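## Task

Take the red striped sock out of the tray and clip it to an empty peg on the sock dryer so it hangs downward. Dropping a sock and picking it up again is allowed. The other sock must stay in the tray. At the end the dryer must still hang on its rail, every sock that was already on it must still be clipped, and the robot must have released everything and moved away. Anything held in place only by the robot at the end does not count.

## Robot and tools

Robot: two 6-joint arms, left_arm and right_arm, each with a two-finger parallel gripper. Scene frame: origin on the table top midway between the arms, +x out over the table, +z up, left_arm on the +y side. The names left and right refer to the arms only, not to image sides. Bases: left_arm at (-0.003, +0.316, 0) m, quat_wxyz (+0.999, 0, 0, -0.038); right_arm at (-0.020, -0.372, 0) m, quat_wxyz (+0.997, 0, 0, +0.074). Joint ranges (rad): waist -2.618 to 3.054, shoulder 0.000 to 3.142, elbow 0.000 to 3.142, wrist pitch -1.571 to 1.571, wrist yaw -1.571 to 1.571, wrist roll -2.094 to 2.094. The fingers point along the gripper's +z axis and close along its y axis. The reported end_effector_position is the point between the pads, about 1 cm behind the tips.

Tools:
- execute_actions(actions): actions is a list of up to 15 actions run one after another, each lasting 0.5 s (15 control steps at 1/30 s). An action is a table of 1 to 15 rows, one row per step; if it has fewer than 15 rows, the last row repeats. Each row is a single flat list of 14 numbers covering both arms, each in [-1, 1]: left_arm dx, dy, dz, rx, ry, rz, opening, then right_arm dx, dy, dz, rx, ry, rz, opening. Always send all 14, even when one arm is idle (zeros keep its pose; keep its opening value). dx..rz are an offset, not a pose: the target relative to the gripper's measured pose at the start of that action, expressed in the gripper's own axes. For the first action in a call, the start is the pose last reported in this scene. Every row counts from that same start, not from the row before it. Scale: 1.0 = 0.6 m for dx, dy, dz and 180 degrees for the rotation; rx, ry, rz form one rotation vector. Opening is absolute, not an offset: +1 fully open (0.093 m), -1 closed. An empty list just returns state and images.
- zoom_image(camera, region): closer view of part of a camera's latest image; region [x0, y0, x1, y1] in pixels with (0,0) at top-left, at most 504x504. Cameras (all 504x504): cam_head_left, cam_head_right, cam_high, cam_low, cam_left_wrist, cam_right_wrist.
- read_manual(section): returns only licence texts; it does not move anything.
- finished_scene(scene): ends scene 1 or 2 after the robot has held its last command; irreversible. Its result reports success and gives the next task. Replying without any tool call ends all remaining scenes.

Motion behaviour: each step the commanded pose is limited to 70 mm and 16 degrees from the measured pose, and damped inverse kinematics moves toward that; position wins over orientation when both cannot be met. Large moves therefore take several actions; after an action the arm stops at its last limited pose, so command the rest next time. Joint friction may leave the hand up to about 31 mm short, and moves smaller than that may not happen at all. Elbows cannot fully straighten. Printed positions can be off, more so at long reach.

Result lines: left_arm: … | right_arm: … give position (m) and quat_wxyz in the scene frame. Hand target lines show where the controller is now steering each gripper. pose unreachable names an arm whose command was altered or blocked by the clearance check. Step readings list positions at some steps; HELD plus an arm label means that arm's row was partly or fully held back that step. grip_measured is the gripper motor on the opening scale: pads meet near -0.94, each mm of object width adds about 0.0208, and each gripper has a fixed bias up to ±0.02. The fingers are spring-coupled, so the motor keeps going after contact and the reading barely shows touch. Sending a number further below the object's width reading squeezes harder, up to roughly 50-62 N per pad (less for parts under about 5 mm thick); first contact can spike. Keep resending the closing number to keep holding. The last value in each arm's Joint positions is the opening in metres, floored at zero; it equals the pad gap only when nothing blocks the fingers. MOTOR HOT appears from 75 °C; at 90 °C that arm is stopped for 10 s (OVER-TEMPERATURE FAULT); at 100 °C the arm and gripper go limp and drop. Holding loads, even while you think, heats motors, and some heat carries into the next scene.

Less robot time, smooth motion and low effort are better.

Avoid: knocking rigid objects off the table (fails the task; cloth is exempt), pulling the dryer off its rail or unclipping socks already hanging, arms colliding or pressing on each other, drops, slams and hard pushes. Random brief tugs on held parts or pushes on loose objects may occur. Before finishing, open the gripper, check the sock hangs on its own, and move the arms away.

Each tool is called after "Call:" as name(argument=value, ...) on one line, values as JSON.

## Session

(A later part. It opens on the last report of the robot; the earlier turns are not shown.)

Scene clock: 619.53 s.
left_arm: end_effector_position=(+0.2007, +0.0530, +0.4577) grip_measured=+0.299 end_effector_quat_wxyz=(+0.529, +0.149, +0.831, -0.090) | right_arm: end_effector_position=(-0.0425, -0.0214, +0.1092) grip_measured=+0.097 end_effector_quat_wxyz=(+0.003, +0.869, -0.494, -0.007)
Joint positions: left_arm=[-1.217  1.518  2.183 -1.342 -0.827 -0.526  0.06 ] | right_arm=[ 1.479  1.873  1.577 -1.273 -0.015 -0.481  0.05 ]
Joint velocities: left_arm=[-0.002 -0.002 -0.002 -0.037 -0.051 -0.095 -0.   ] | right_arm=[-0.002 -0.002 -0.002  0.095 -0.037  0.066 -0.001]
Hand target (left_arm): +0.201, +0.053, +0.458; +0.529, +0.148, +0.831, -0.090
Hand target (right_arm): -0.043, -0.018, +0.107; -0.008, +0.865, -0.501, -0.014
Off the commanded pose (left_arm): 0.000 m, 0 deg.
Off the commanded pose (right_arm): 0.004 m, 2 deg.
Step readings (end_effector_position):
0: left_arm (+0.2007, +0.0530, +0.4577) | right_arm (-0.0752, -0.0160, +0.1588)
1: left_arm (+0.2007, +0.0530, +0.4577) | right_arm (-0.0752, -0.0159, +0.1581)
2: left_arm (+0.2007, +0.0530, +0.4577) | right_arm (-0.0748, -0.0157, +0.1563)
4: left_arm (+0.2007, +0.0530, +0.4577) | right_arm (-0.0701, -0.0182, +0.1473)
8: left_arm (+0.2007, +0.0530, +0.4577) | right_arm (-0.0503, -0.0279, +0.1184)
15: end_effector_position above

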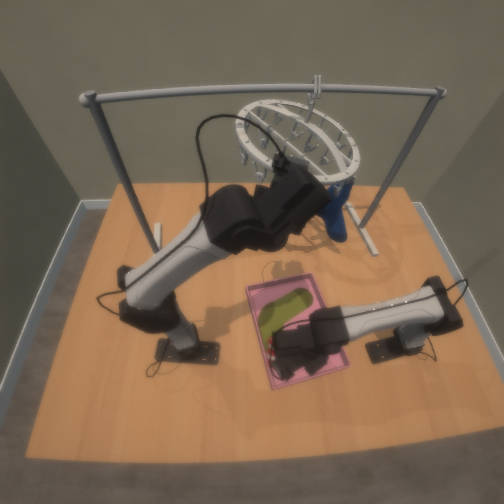

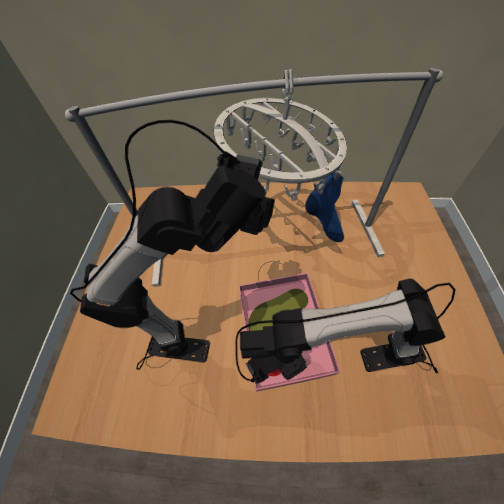

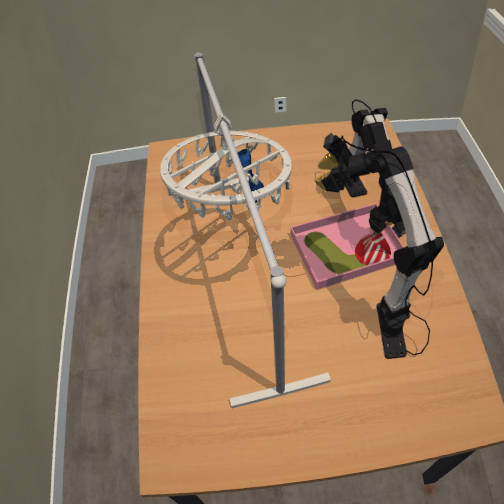

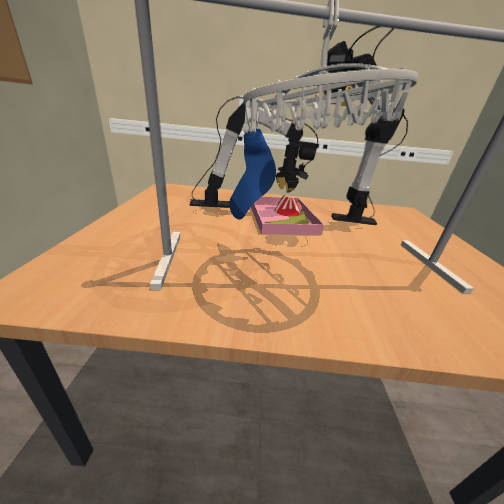

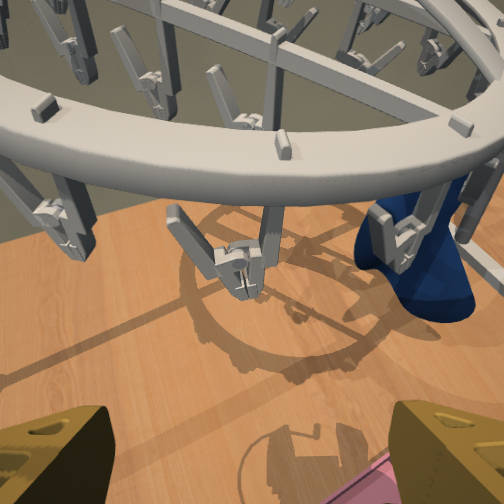

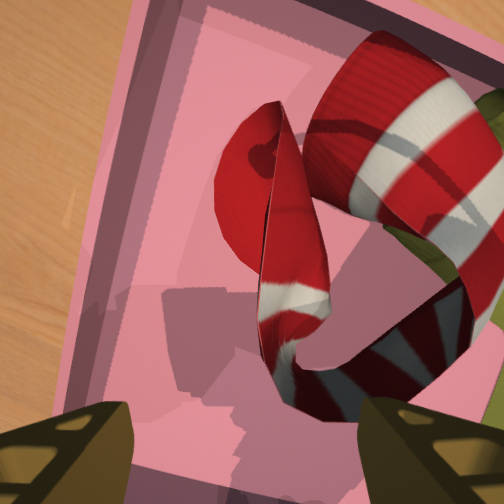

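Call:
execute_actions(actions=[[[0,0,0,0,0,0,0.3,-0.004,-0.003,0.008,0,0,0,0.1],[0,0,0,0,0,0,0.3,-0.008,-0.006,0.016,0,0,0,0.1],[0,0,0,0,0,0,0.3,-0.012,-0.009,0.024,0,0,0,0.1],[0,0,0,0,0,0,0.3,-0.014,-0.011,0.032,0,0,0,0.1],[0,0,0,0,0,0,0.3,-0.014,-0.011,0.040,0,0,0,0.1],[0,0,0,0,0,0,0.3,-0.014,-0.011,0.048,0,0,0,0.1]]])

Scene clock: 645.73 s.
left_arm: end_effector_position=(+0.2007, +0.0530, +0.4577) grip_measured=+0.299 end_effector_quat_wxyz=(+0.529, +0.149, +0.831, -0.090) | right_arm: end_effector_position=(-0.0431, -0.0099, +0.0889) grip_measured=+0.097 end_effector_quat_wxyz=(-0.001, +0.868, -0.496, -0.009)
Joint positions: left_arm=[-1.217  1.518  2.183 -1.342 -0.827 -0.526  0.06 ] | right_arm=[ 1.479  1.916  1.553 -1.197 -0.015 -0.476  0.05 ]
Joint velocities: left_arm=[-0.007 -0.002  0.002 -0.022 -0.037  0.051  0.   ] | right_arm=[-0.007  0.002 -0.012  0.081 -0.007 -0.022 -0.001]
Hand target (left_arm): +0.201, +0.053, +0.458; +0.529, +0.149, +0.831, -0.090
Hand target (right_arm): -0.042, -0.011, +0.081; +0.003, +0.870, -0.494, -0.007
Off the commanded pose (left_arm): 0.000 m, 0 deg.
Off the commanded pose (right_arm): 0.009 m, 1 deg.
Step readings (end_effector_position):
0: left_arm (+0.2007, +0.0530, +0.4577) | right_arm (-0.0428, -0.0160, +0.1093)
1: left_arm (+0.2007, +0.0530, +0.4577) | right_arm (-0.0428, -0.0160, +0.1093)
2: left_arm (+0.2007, +0.0530, +0.4577) | right_arm (-0.0428, -0.0160, +0.1090)
4: left_arm (+0.2007, +0.0530, +0.4577) | right_arm (-0.0428, -0.0153, +0.1066)
8: left_arm (+0.2007, +0.0530, +0.4577) | right_arm (-0.0430, -0.0120, +0.0949)
15: end_effector_position above

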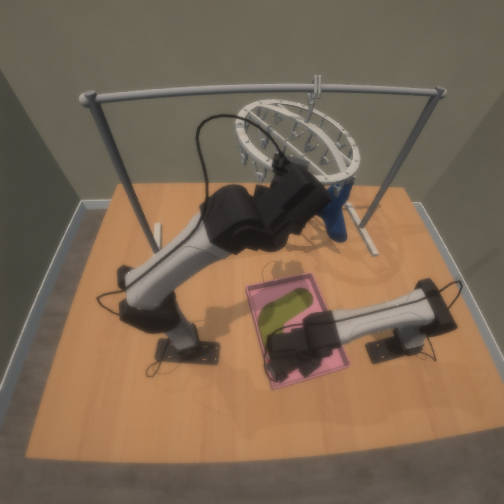

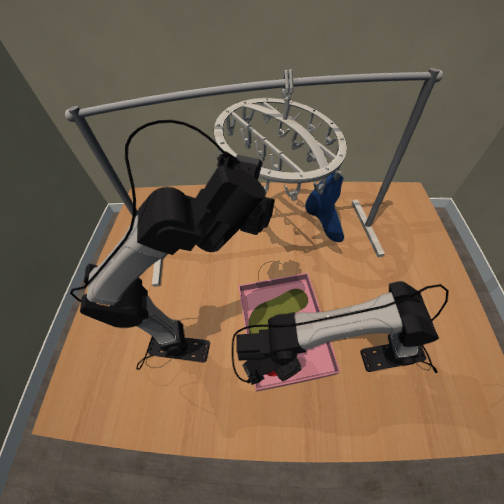

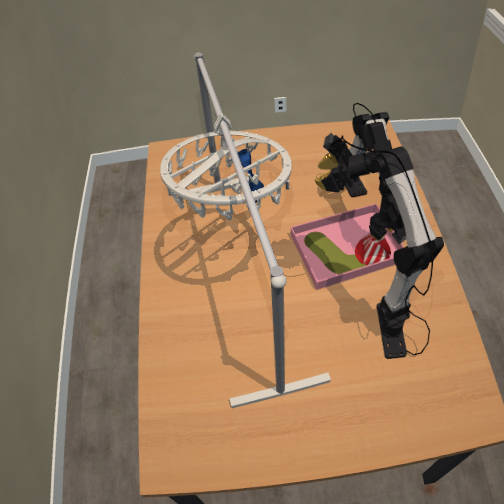

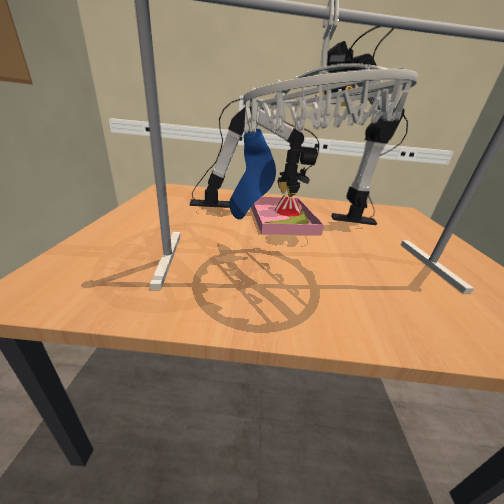

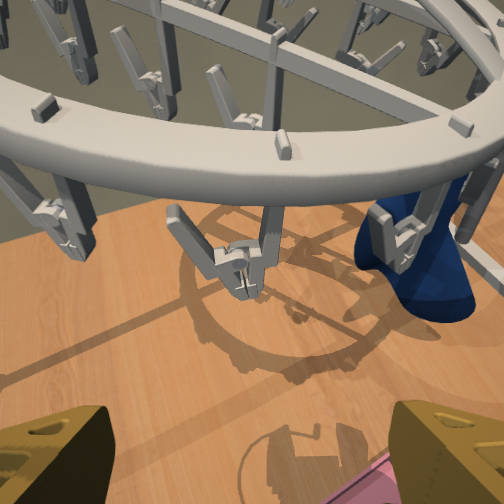

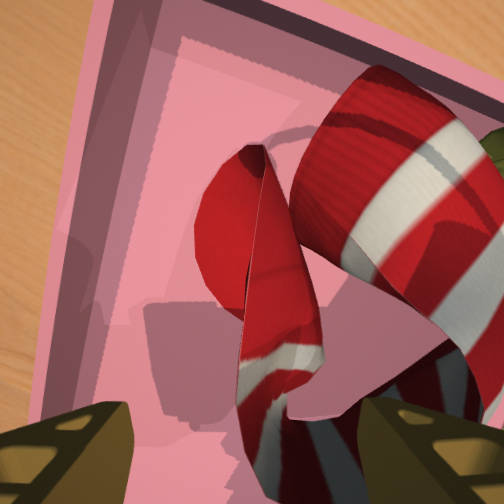

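Call:
execute_actions(actions=[[[0,0,0,0,0,0,0.3,-0.008,0,0.002,0,0,0,0.1],[0,0,0,0,0,0,0.3,-0.016,0,0.004,0,0,0,0.1],[0,0,0,0,0,0,0.3,-0.02,0,0.01,0,0,0,0.1],[0,0,0,0,0,0,0.3,-0.02,0,0.02,0,0,0,0.1],[0,0,0,0,0,0,0.3,-0.02,0,0.03,0,0,0,0.1],[0,0,0,0,0,0,0.3,-0.02,0,0.04,0,0,0,0.1],[0,0,0,0,0,0,0.3,-0.02,0,0.05,0,0,0,0.1],[0,0,0,0,0,0,0.3,-0.02,0,0.06,0,0,0,0.1],[0,0,0,0,0,0,0.3,-0.02,0,0.07,0,0,0,0.1],[0,0,0,0,0,0,0.3,-0.02,0,0.08,0,0,0,0.1]]])

Scene clock: 661.43 s.
left_arm: end_effector_position=(+0.2007, +0.0530, +0.4577) grip_measured=+0.299 end_effector_quat_wxyz=(+0.529, +0.149, +0.831, -0.090) | right_arm: end_effector_position=(-0.0469, -0.0030, +0.0488) grip_measured=+0.097 end_effector_quat_wxyz=(+0.006, +0.868, -0.496, -0.005)
Joint positions: left_arm=[-1.217  1.518  2.183 -1.342 -0.827 -0.526  0.06 ] | right_arm=[ 1.488  1.987  1.491 -1.079 -0.015 -0.468  0.05 ]
Joint velocities: left_arm=[-0.007 -0.007 -0.002  0.037  0.066  0.037 -0.001] | right_arm=[ 0.022  0.056 -0.002  0.125 -0.095 -0.081  0.   ]
Hand target (left_arm): +0.201, +0.053, +0.458; +0.529, +0.149, +0.831, -0.090
Hand target (right_arm): -0.050, +0.001, +0.041; -0.001, +0.868, -0.496, -0.009
Off the commanded pose (left_arm): 0.000 m, 0 deg.
Off the commanded pose (right_arm): 0.009 m, 1 deg.
Step readings (end_effector_position):
0: left_arm (+0.2007, +0.0530, +0.4577) | right_arm (-0.0432, -0.0087, +0.0889)
1: left_arm (+0.2007, +0.0530, +0.4577) | right_arm (-0.0432, -0.0087, +0.0889)
2: left_arm (+0.2007, +0.0530, +0.4577) | right_arm (-0.0432, -0.0084, +0.0888)
4: left_arm (+0.2007, +0.0530, +0.4577) | right_arm (-0.0440, -0.0061, +0.0868)
8: left_arm (+0.2007, +0.0530, +0.4577) | right_arm (-0.0465, -0.0011, +0.0755)
15: end_effector_position above

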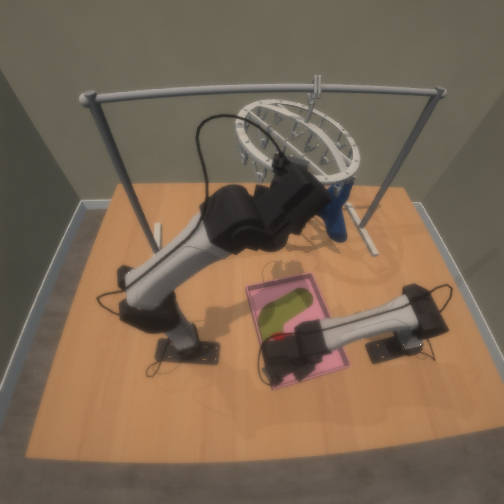

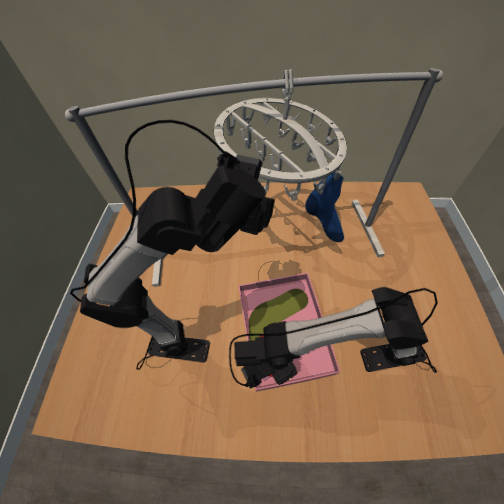

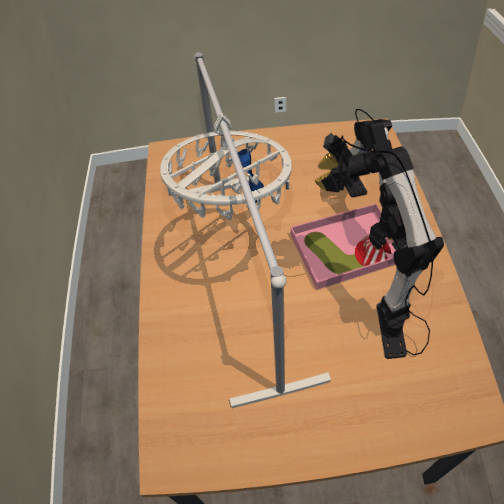

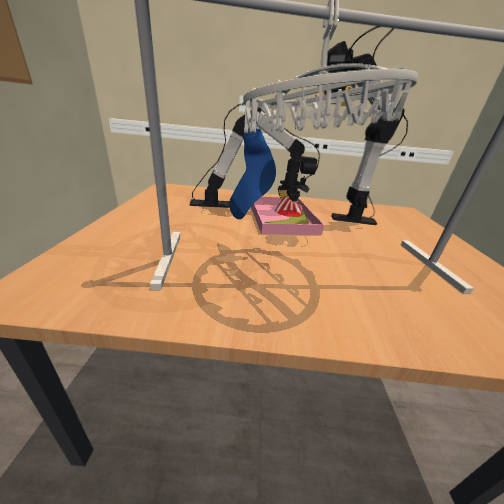

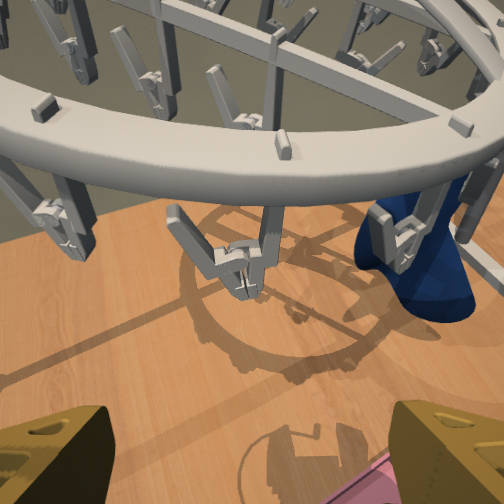

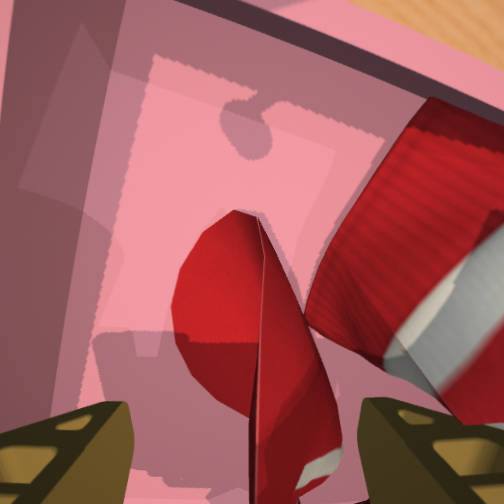

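Call:
execute_actions(actions=[[[0,0,0,0,0,0,0.3,-0.004,0,0.012,0,0,0,0.05],[0,0,0,0,0,0,0.3,-0.006,0,0.02,0,0,0,-0.02],[0,0,0,0,0,0,0.3,-0.008,0,0.028,0,0,0,-0.1],[0,0,0,0,0,0,0.3,-0.008,0,0.03,0,0,0,-0.18],[0,0,0,0,0,0,0.3,-0.008,0,0.03,0,0,0,-0.26],[0,0,0,0,0,0,0.3,-0.008,0,0.03,0,0,0,-0.34],[0,0,0,0,0,0,0.3,-0.008,0,0.03,0,0,0,-0.42],[0,0,0,0,0,0,0.3,-0.008,0,0.03,0,0,0,-0.5],[0,0,0,0,0,0,0.3,-0.008,0,0.03,0,0,0,-0.58],[0,0,0,0,0,0,0.3,-0.008,0,0.03,0,0,0,-0.66]]])

Scene clock: 677.47 s.
left_arm: end_effector_position=(+0.2007, +0.0530, +0.4577) grip_measured=+0.299 end_effector_quat_wxyz=(+0.529, +0.149, +0.831, -0.090) | right_arm: end_effector_position=(-0.0475, +0.0056, +0.0415) grip_measured=-0.657 end_effector_quat_wxyz=(-0.003, +0.868, -0.496, -0.011)
Joint positions: left_arm=[-1.217  1.518  2.183 -1.342 -0.827 -0.526  0.06 ] | right_arm=[ 1.488  2.008  1.491 -1.038 -0.015 -0.466  0.014]
Joint velocities: left_arm=[-0.017 -0.002 -0.022 -0.007  0.037  0.037 -0.   ] | right_arm=[ 0.002 -0.002 -0.012 -0.037  0.007  0.007  0.   ]
Hand target (left_arm): +0.201, +0.053, +0.458; +0.529, +0.149, +0.831, -0.090
Hand target (right_arm): -0.050, +0.001, +0.031; +0.006, +0.868, -0.496, -0.005
Off the commanded pose (left_arm): 0.000 m, 0 deg.
Off the commanded pose (right_arm): 0.012 m, 1 deg.
Step readings (end_effector_position):
0: left_arm (+0.2007, +0.0530, +0.4577) | right_arm (-0.0473, +0.0034, +0.0485)
1: left_arm (+0.2007, +0.0530, +0.4577) | right_arm (-0.0473, +0.0034, +0.0485)
2: left_arm (+0.2007, +0.0530, +0.4577) | right_arm (-0.0473, +0.0034, +0.0485)
4: left_arm (+0.2007, +0.0530, +0.4577) | right_arm (-0.0474, +0.0040, +0.0472)
8: left_arm (+0.2007, +0.0530, +0.4577) | right_arm (-0.0474, +0.0049, +0.0424)
15: end_effector_position above

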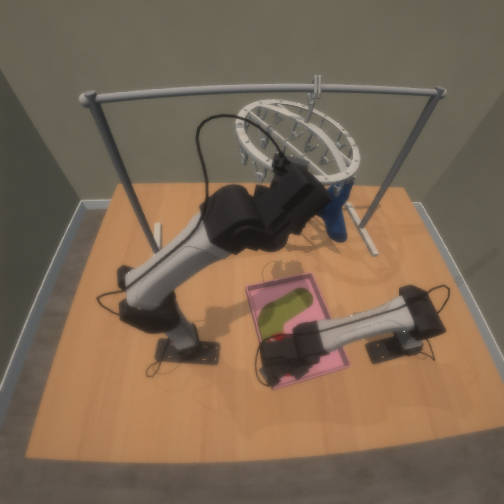

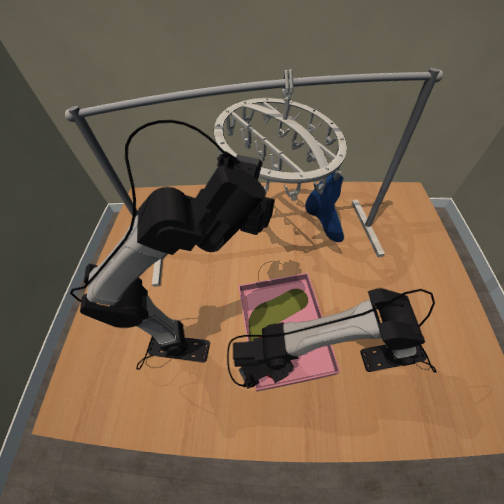

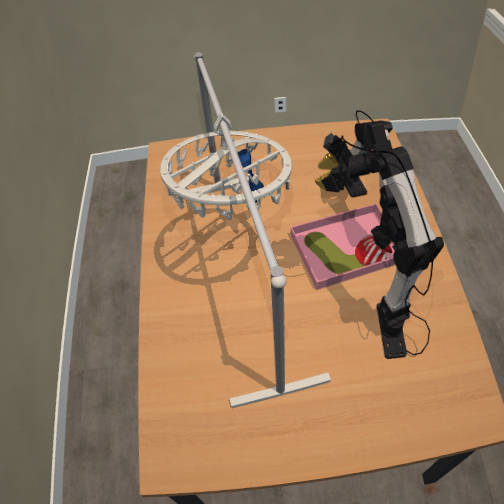

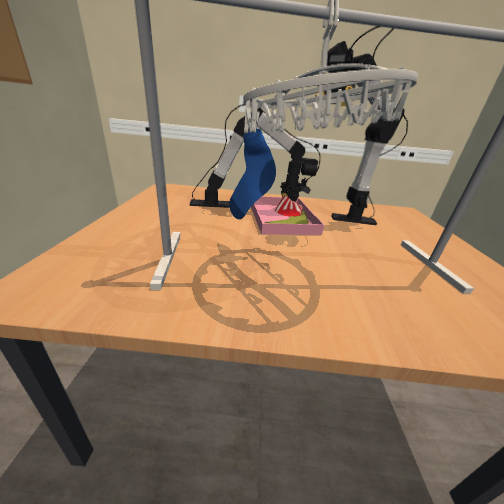

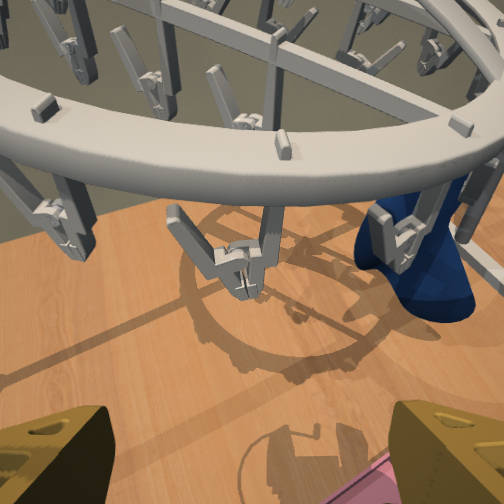

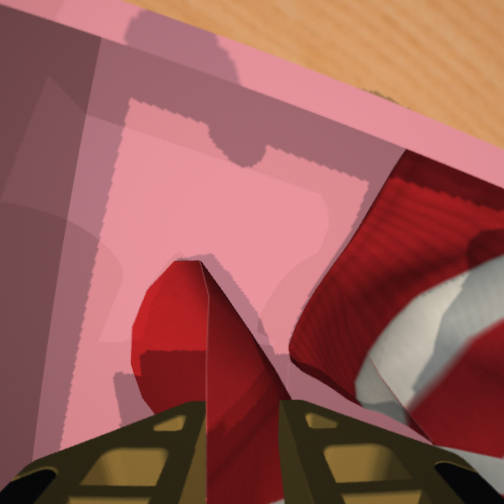

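Call:
execute_actions(actions=[[[0,0,0,0,0,0,0.3,0,0.003,0.005,0,0,0,-0.7],[0,0,0,0,0,0,0.3,0,0.003,0.005,0,0,0,-0.74],[0,0,0,0,0,0,0.3,-0.003,0.003,0.005,0,0,0,-0.77],[0,0,0,0,0,0,0.3,-0.007,0.003,0.005,0,0,0,-0.77],[0,0,0,0,0,0,0.3,-0.011,0.003,0.005,0,0,0,-0.77],[0,0,0,0,0,0,0.3,-0.015,0.003,0.005,0,0,0,-0.77],[0,0,0,0,0,0,0.3,-0.019,0.003,0.005,0,0,0,-0.77],[0,0,0,0,0,0,0.3,-0.022,0.003,0.005,0,0,0,-0.77]]])

Scene clock: 683.70 s.
left_arm: end_effector_position=(+0.2007, +0.0530, +0.4577) grip_measured=+0.299 end_effector_quat_wxyz=(+0.529, +0.149, +0.831, -0.090) | right_arm: end_effector_position=(-0.0526, +0.0114, +0.0379) grip_measured=-0.767 end_effector_quat_wxyz=(-0.002, +0.869, -0.495, -0.010)
Joint positions: left_arm=[-1.217  1.518  2.183 -1.342 -0.827 -0.526  0.06 ] | right_arm=[ 1.5    2.037  1.519 -1.039 -0.015 -0.457  0.008]
Joint velocities: left_arm=[-0.012  0.002 -0.002 -0.007 -0.022  0.007 -0.   ] | right_arm=[ 0.002 -0.017  0.007 -0.051 -0.081  0.037 -0.001]
Hand target (left_arm): +0.201, +0.053, +0.458; +0.529, +0.149, +0.831, -0.090
Hand target (right_arm): -0.056, +0.016, +0.039; -0.003, +0.868, -0.496, -0.011
Off the commanded pose (left_arm): 0.000 m, 0 deg.
Off the commanded pose (right_arm): 0.006 m, 0 deg.
Step readings (end_effector_position):
0: left_arm (+0.2007, +0.0530, +0.4577) | right_arm (-0.0475, +0.0058, +0.0415)
1: left_arm (+0.2007, +0.0530, +0.4577) | right_arm (-0.0475, +0.0058, +0.0415)
2: left_arm (+0.2007, +0.0530, +0.4577) | right_arm (-0.0475, +0.0058, +0.0415)
4: left_arm (+0.2007, +0.0530, +0.4577) | right_arm (-0.0475, +0.0058, +0.0415)
8: left_arm (+0.2007, +0.0530, +0.4577) | right_arm (-0.0491, +0.0079, +0.0403)
15: end_effector_position above

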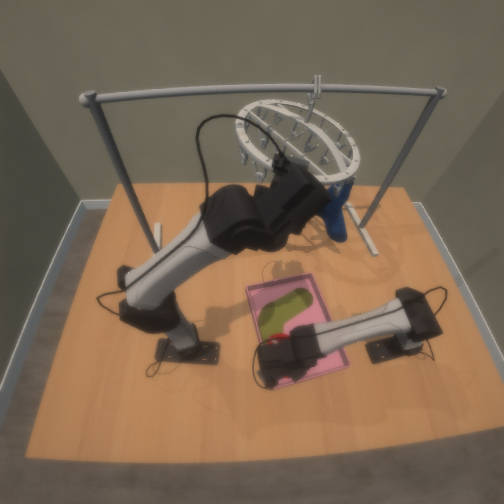

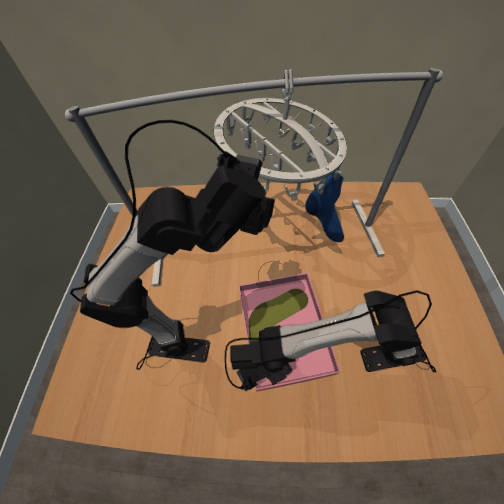

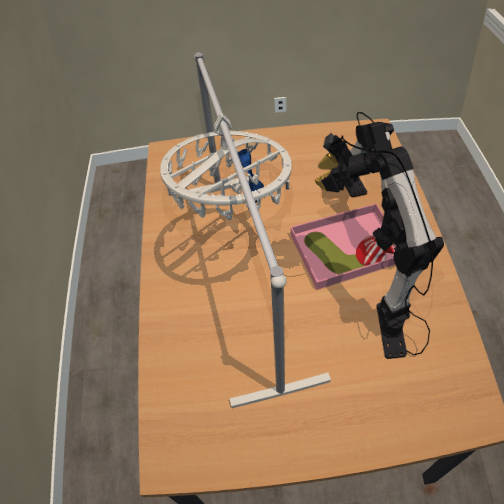

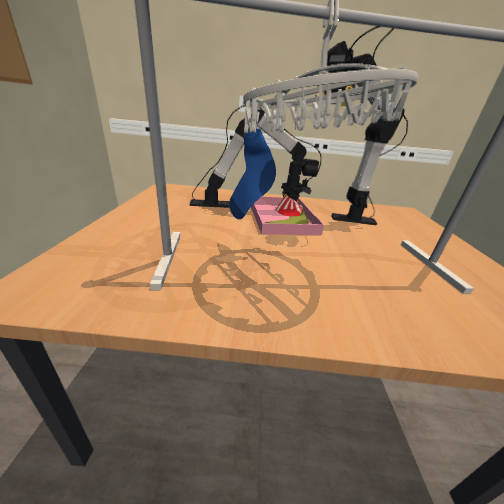

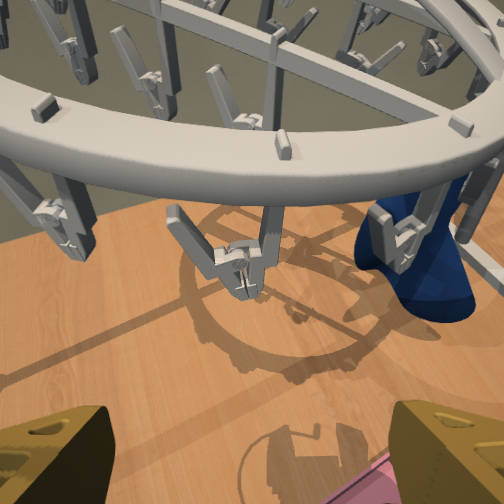

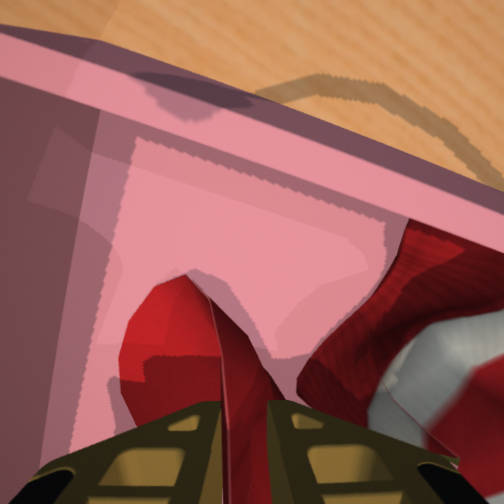

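Call:
execute_actions(actions=[[[0,0,0,0,0,0,0.3,-0.005,0,0,0,0,0,-0.8],[0,0,0,0,0,0,0.3,-0.005,0,0,0,0,0,-0.84],[0,0,0,0,0,0,0.3,-0.005,0,0,0,0,0,-0.88],[0,0,0,0,0,0,0.3,-0.005,0,0,0,0,0,-0.92],[0,0,0,0,0,0,0.3,-0.005,0,0,0,0,0,-0.96],[0,0,0,0,0,0,0.3,-0.005,0,0,0,0,0,-1],[0,0,0,0,0,0,0.3,-0.005,0,0,0,0,0,-1],[0,0,0,0,0,0,0.3,-0.005,0,0,0,0,0,-1],[0,0,0,0,0,0,0.3,-0.005,0,-0.01,0,0,0,-1],[0,0,0,0,0,0,0.3,-0.005,0,-0.02,0,0,0,-1],[0,0,0,0,0,0,0.3,-0.005,0,-0.035,0,0,0,-1],[0,0,0,0,0,0,0.3,-0.005,0,-0.05,0,0,0,-1],[0,0,0,0,0,0,0.3,-0.005,0,-0.065,0,0,0,-1]]])

Scene clock: 689.63 s.
left_arm: end_effector_position=(+0.2007, +0.0530, +0.4577) grip_measured=+0.299 end_effector_quat_wxyz=(+0.529, +0.149, +0.831, -0.090) | right_arm: end_effector_position=(-0.0530, +0.0164, +0.0593) grip_measured=-1.000 end_effector_quat_wxyz=(-0.005, +0.868, -0.496, -0.012)
Joint positions: left_arm=[-1.217  1.518  2.183 -1.342 -0.827 -0.526  0.06 ] | right_arm=[ 1.5    2.029  1.595 -1.116 -0.015 -0.455  0.   ]
Joint velocities: left_arm=[-0.002 -0.002 -0.002 -0.007 -0.007  0.037  0.001] | right_arm=[-0.002 -0.149  0.379 -0.227  0.066 -0.066  0.   ]
Hand target (left_arm): +0.201, +0.053, +0.458; +0.529, +0.149, +0.831, -0.090
Hand target (right_arm): -0.053, +0.013, +0.076; -0.003, +0.869, -0.495, -0.011
Off the commanded pose (left_arm): 0.000 m, 0 deg.
Off the commanded pose (right_arm): 0.018 m, 0 deg.
Step readings (end_effector_position):
0: left_arm (+0.2007, +0.0530, +0.4577) | right_arm (-0.0526, +0.0117, +0.0381)
1: left_arm (+0.2007, +0.0530, +0.4577) | right_arm (-0.0526, +0.0117, +0.0381)
2: left_arm (+0.2007, +0.0530, +0.4577) | right_arm (-0.0526, +0.0117, +0.0381)
4: left_arm (+0.2007, +0.0530, +0.4577) | right_arm (-0.0526, +0.0117, +0.0381)
8: left_arm (+0.2007, +0.0530, +0.4577) | right_arm (-0.0526, +0.0117, +0.0381)
15: end_effector_position above

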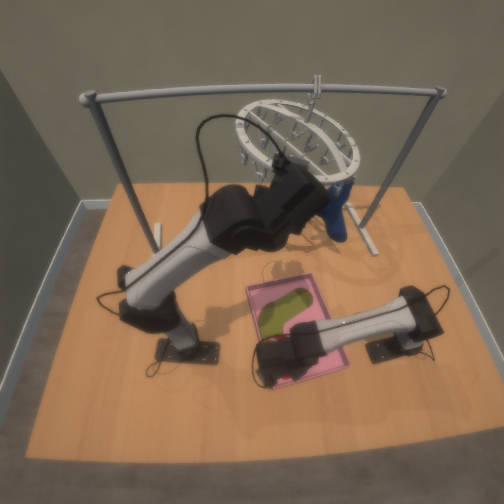

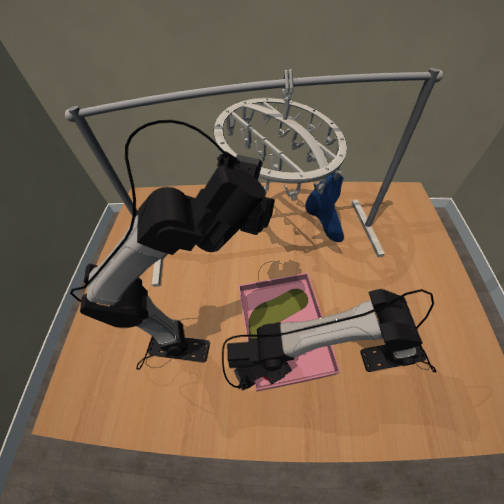

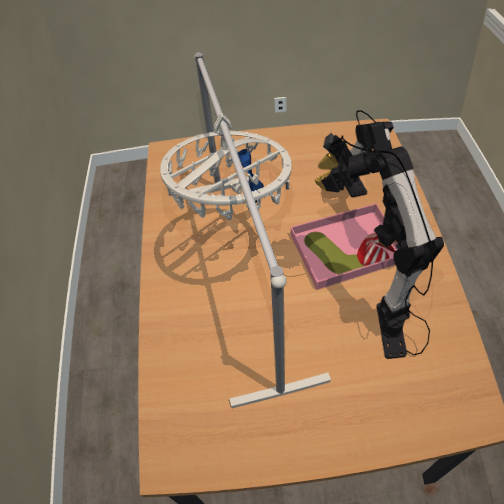

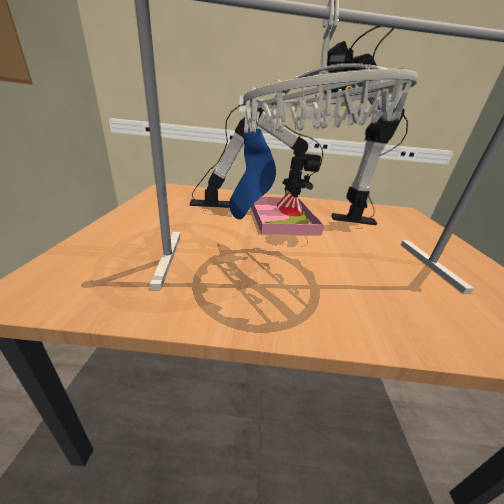

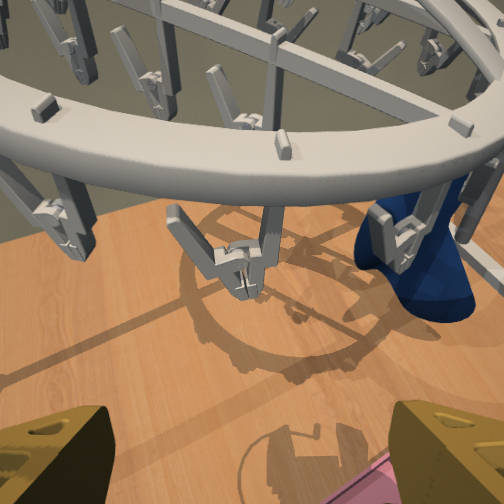

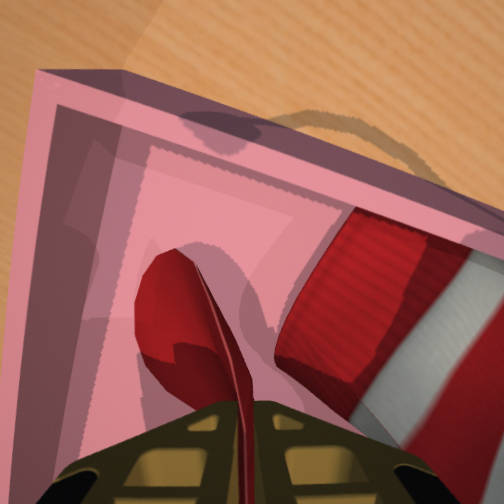

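Call:
execute_actions(actions=[[[0,0,0,0,0,0,0.3,0.003,0.001,-0.04,0.005,-0.02,0.011,-1],[0,0,0,0,0,0,0.3,0.008,0.002,-0.06,0.01,-0.043,0.024,-1],[0,0,0,0,0,0,0.3,0.014,0.003,-0.08,0.016,-0.066,0.037,-1],[0,0,0,0,0,0,0.3,0.019,0.004,-0.10,0.021,-0.088,0.049,-1],[0,0,0,0,0,0,0.3,0.025,0.006,-0.12,0.027,-0.11,0.061,-1],[0,0,0,0,0,0,0.3,0.03,0.007,-0.14,0.032,-0.131,0.073,-1],[0,0,0,0,0,0,0.3,0.036,0.008,-0.16,0.037,-0.153,0.085,-1],[0,0,0,0,0,0,0.3,0.041,0.009,-0.18,0.043,-0.174,0.097,-1],[0,0,0,0,0,0,0.3,0.046,0.011,-0.20,0.048,-0.196,0.109,-1],[0,0,0,0,0,0,0.3,0.052,0.012,-0.22,0.053,-0.217,0.121,-1],[0,0,0,0,0,0,0.3,0.0572,0.013,-0.2357,0.0582,-0.2378,0.133,-1]]])

Scene clock: 714.17 s.
left_arm: end_effector_position=(+0.2007, +0.0530, +0.4577) grip_measured=+0.299 end_effector_quat_wxyz=(+0.529, +0.149, +0.831, -0.090) | right_arm: end_effector_position=(-0.0387, -0.0332, +0.2095) grip_measured=-1.000 end_effector_quat_wxyz=(-0.228, +0.733, -0.595, -0.240)
Joint positions: left_arm=[-1.217  1.518  2.183 -1.342 -0.827 -0.526  0.06 ] | right_arm=[ 1.444  1.256  1.152 -0.795 -0.068 -0.163  0.   ]
Joint velocities: left_arm=[-0.017  0.002 -0.022 -0.007  0.022 -0.007  0.   ] | right_arm=[ 0.007 -0.764 -1.028  0.886  0.037  0.637  0.   ]
Hand target (left_arm): +0.201, +0.053, +0.458; +0.529, +0.149, +0.831, -0.090
Hand target (right_arm): -0.039, -0.022, +0.200; -0.242, +0.690, -0.626, -0.272
Off the commanded pose (left_arm): 0.000 m, 0 deg.
Off the commanded pose (right_arm): 0.016 m, 9 deg.
Step readings (end_effector_position):
0: left_arm (+0.2007, +0.0530, +0.4577) | right_arm (-0.0526, +0.0120, +0.0701)
1: left_arm (+0.2007, +0.0530, +0.4577) | right_arm (-0.0528, +0.0124, +0.0710)
2: left_arm (+0.2007, +0.0530, +0.4577) | right_arm (-0.0529, +0.0119, +0.0726)
4: left_arm (+0.2007, +0.0530, +0.4577) | right_arm (-0.0517, +0.0030, +0.0834)
8: left_arm (+0.2007, +0.0530, +0.4577) | right_arm (-0.0434, -0.0154, +0.1369)
15: end_effector_position above

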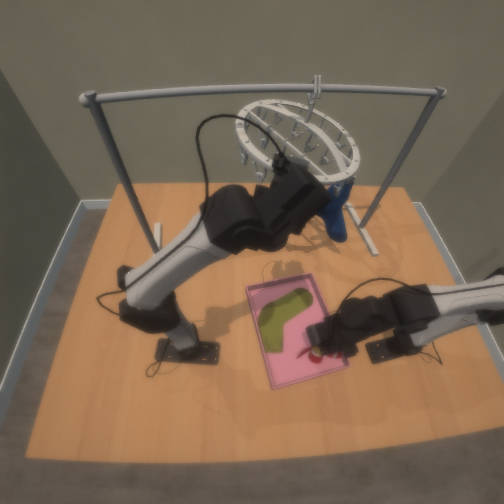

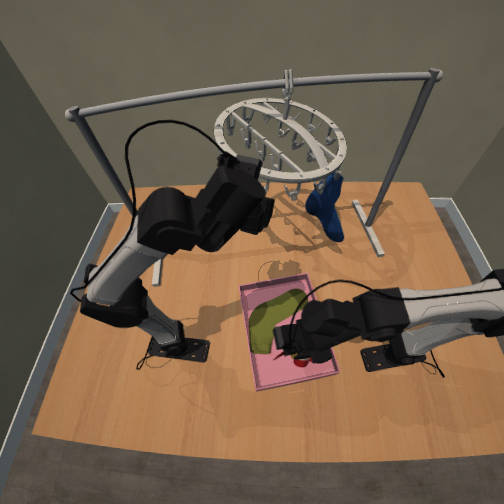

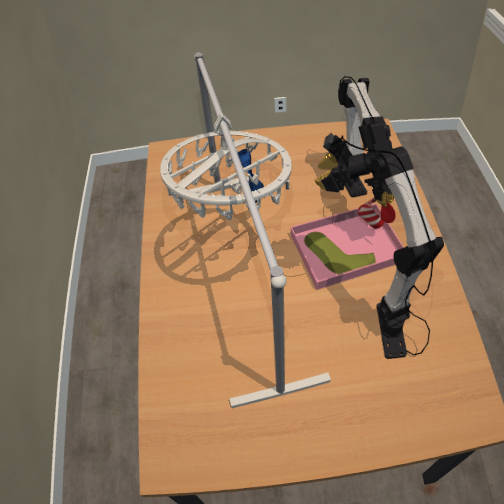

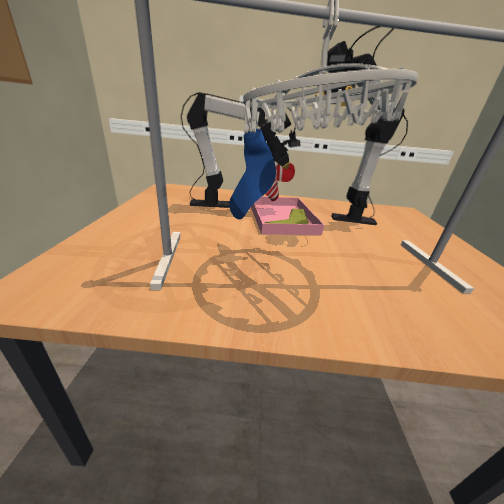

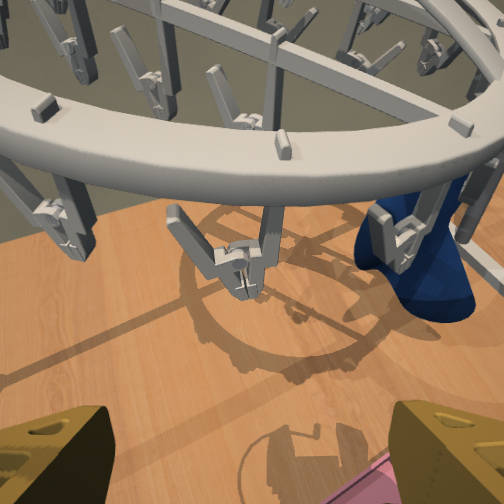

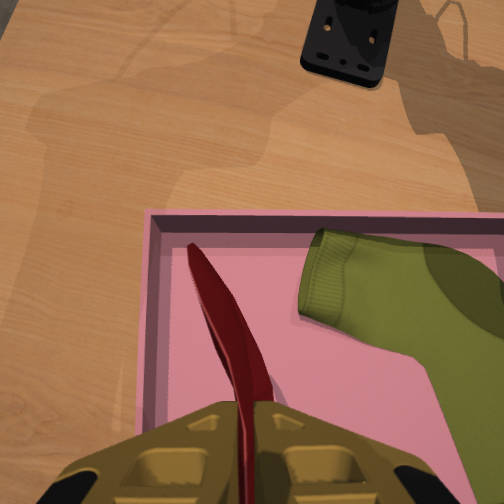

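Call:
zoom_image(camera="cam_low", region=[240, 120, 330, 210])

Call:
zoom_image(camera="cam_high", region=[330, 160, 430, 260])

Region (240, 120, 330, 210) of cam_low's 504x504 image, scaled by 5.600, with more detail than that image has.

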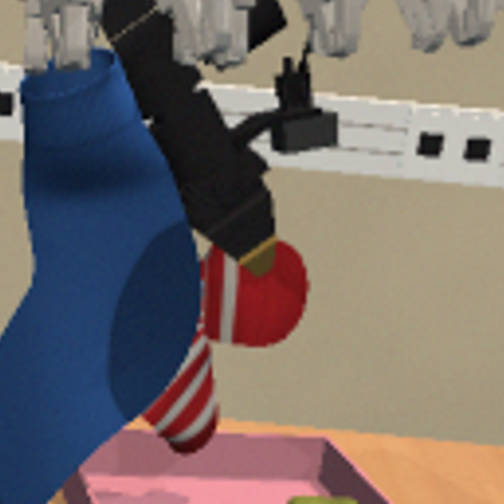

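Region (330, 160, 430, 260) of cam_high's 504x504 image, scaled by 5.040, with more detail than that image has.

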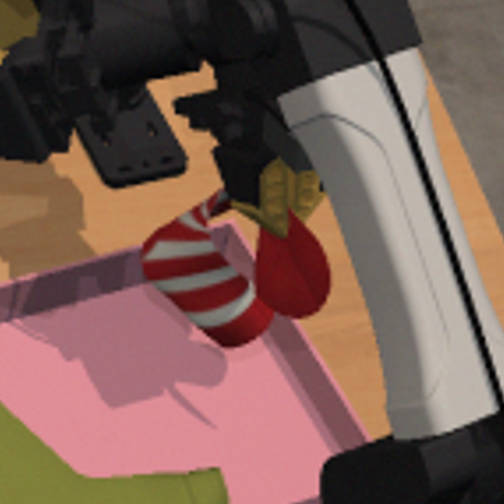

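Call:
execute_actions(actions=[[[0,0,0,0,0,0,0.3,-0.006,-0.004,-0.008,0.012,-0.06,0.011,-1],[0,0,0,0,0,0,0.3,-0.012,-0.007,-0.016,0.016,-0.082,0.014,-1],[0,0,0,0,0,0,0.3,-0.018,-0.011,-0.023,0.02,-0.104,0.018,-1],[0,0,0,0,0,0,0.3,-0.025,-0.015,-0.031,0.024,-0.126,0.021,-1],[0,0,0,0,0,0,0.3,-0.031,-0.018,-0.039,0.028,-0.148,0.025,-1],[0,0,0,0,0,0,0.3,-0.037,-0.022,-0.047,0.032,-0.17,0.029,-1],[0,0,0,0,0,0,0.3,-0.043,-0.026,-0.055,0.036,-0.192,0.032,-1],[0,0,0,0,0,0,0.3,-0.049,-0.029,-0.062,0.04,-0.214,0.036,-1],[0,0,0,0,0,0,0.3,-0.055,-0.033,-0.07,0.044,-0.236,0.04,-1],[0,0,0,0,0,0,0.3,-0.0613,-0.0365,-0.078,0.0475,-0.256,0.0432,-1]]])

Scene clock: 725.23 s.
left_arm: end_effector_position=(+0.2007, +0.0530, +0.4577) grip_measured=+0.299 end_effector_quat_wxyz=(+0.529, +0.149, +0.831, -0.090) | right_arm: end_effector_position=(-0.0222, -0.0415, +0.2509) grip_measured=-1.000 end_effector_quat_wxyz=(+0.426, -0.574, +0.552, +0.430)
Joint positions: left_arm=[-1.217  1.518  2.183 -1.342 -0.827 -0.526  0.06 ] | right_arm=[ 1.41   0.844  0.624 -0.051 -0.036 -0.025  0.   ]
Joint velocities: left_arm=[-0.017  0.007 -0.012 -0.081 -0.051  0.022  0.001] | right_arm=[ 0.022 -0.002 -0.676  1.194  0.139  0.125  0.   ]
Hand target (left_arm): +0.201, +0.053, +0.458; +0.529, +0.149, +0.831, -0.090
Hand target (right_arm): -0.019, -0.036, +0.271; -0.466, +0.530, -0.532, -0.469
Off the commanded pose (left_arm): 0.000 m, 0 deg.
Off the commanded pose (right_arm): 0.022 m, 11 deg.
Step readings (end_effector_position):
0: left_arm (+0.2007, +0.0530, +0.4577) | right_arm (-0.0381, -0.0222, +0.2073)
1: left_arm (+0.2007, +0.0530, +0.4577) | right_arm (-0.0380, -0.0223, +0.2082)
2: left_arm (+0.2007, +0.0530, +0.4577) | right_arm (-0.0377, -0.0257, +0.2084)
4: left_arm (+0.2007, +0.0530, +0.4577) | right_arm (-0.0371, -0.0372, +0.2109)
8: left_arm (+0.2007, +0.0530, +0.4577) | right_arm (-0.0315, -0.0486, +0.2291)
15: end_effector_position above

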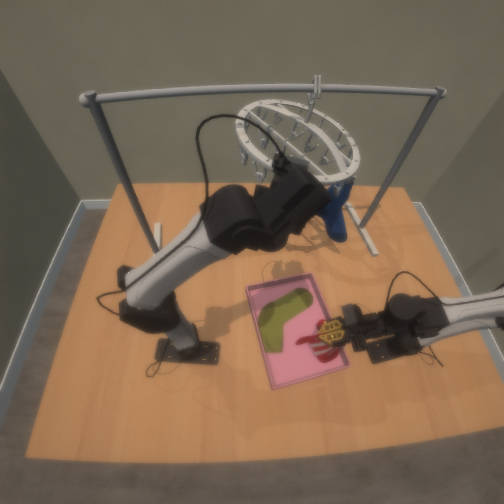

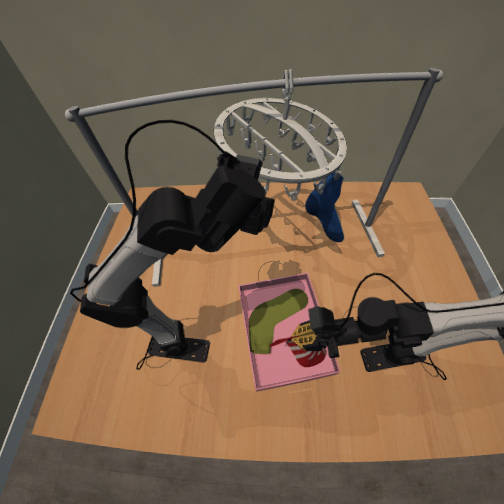

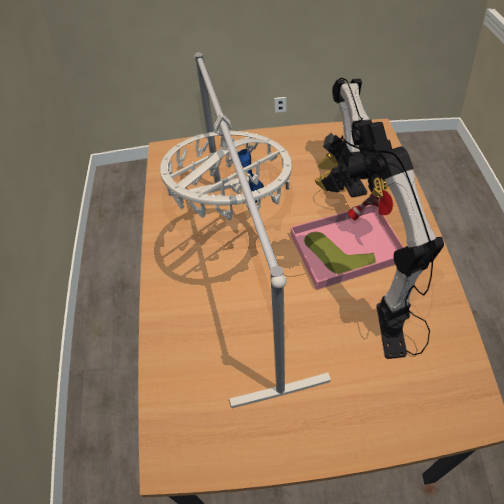

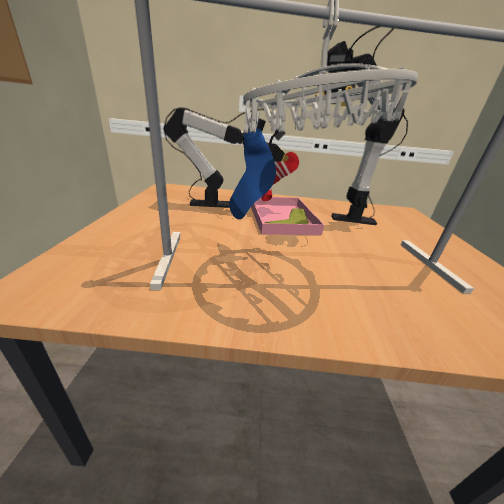

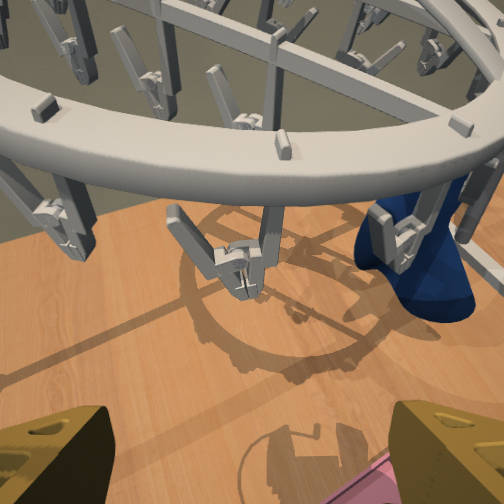

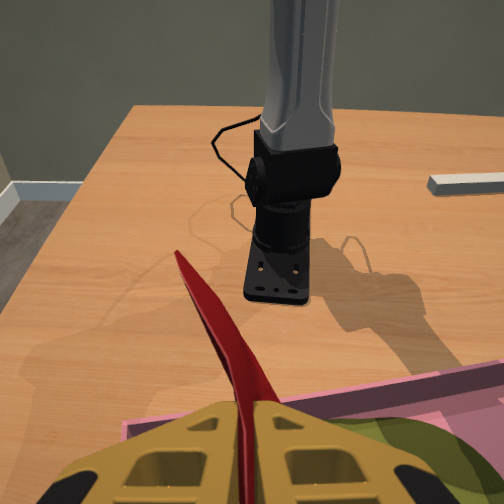

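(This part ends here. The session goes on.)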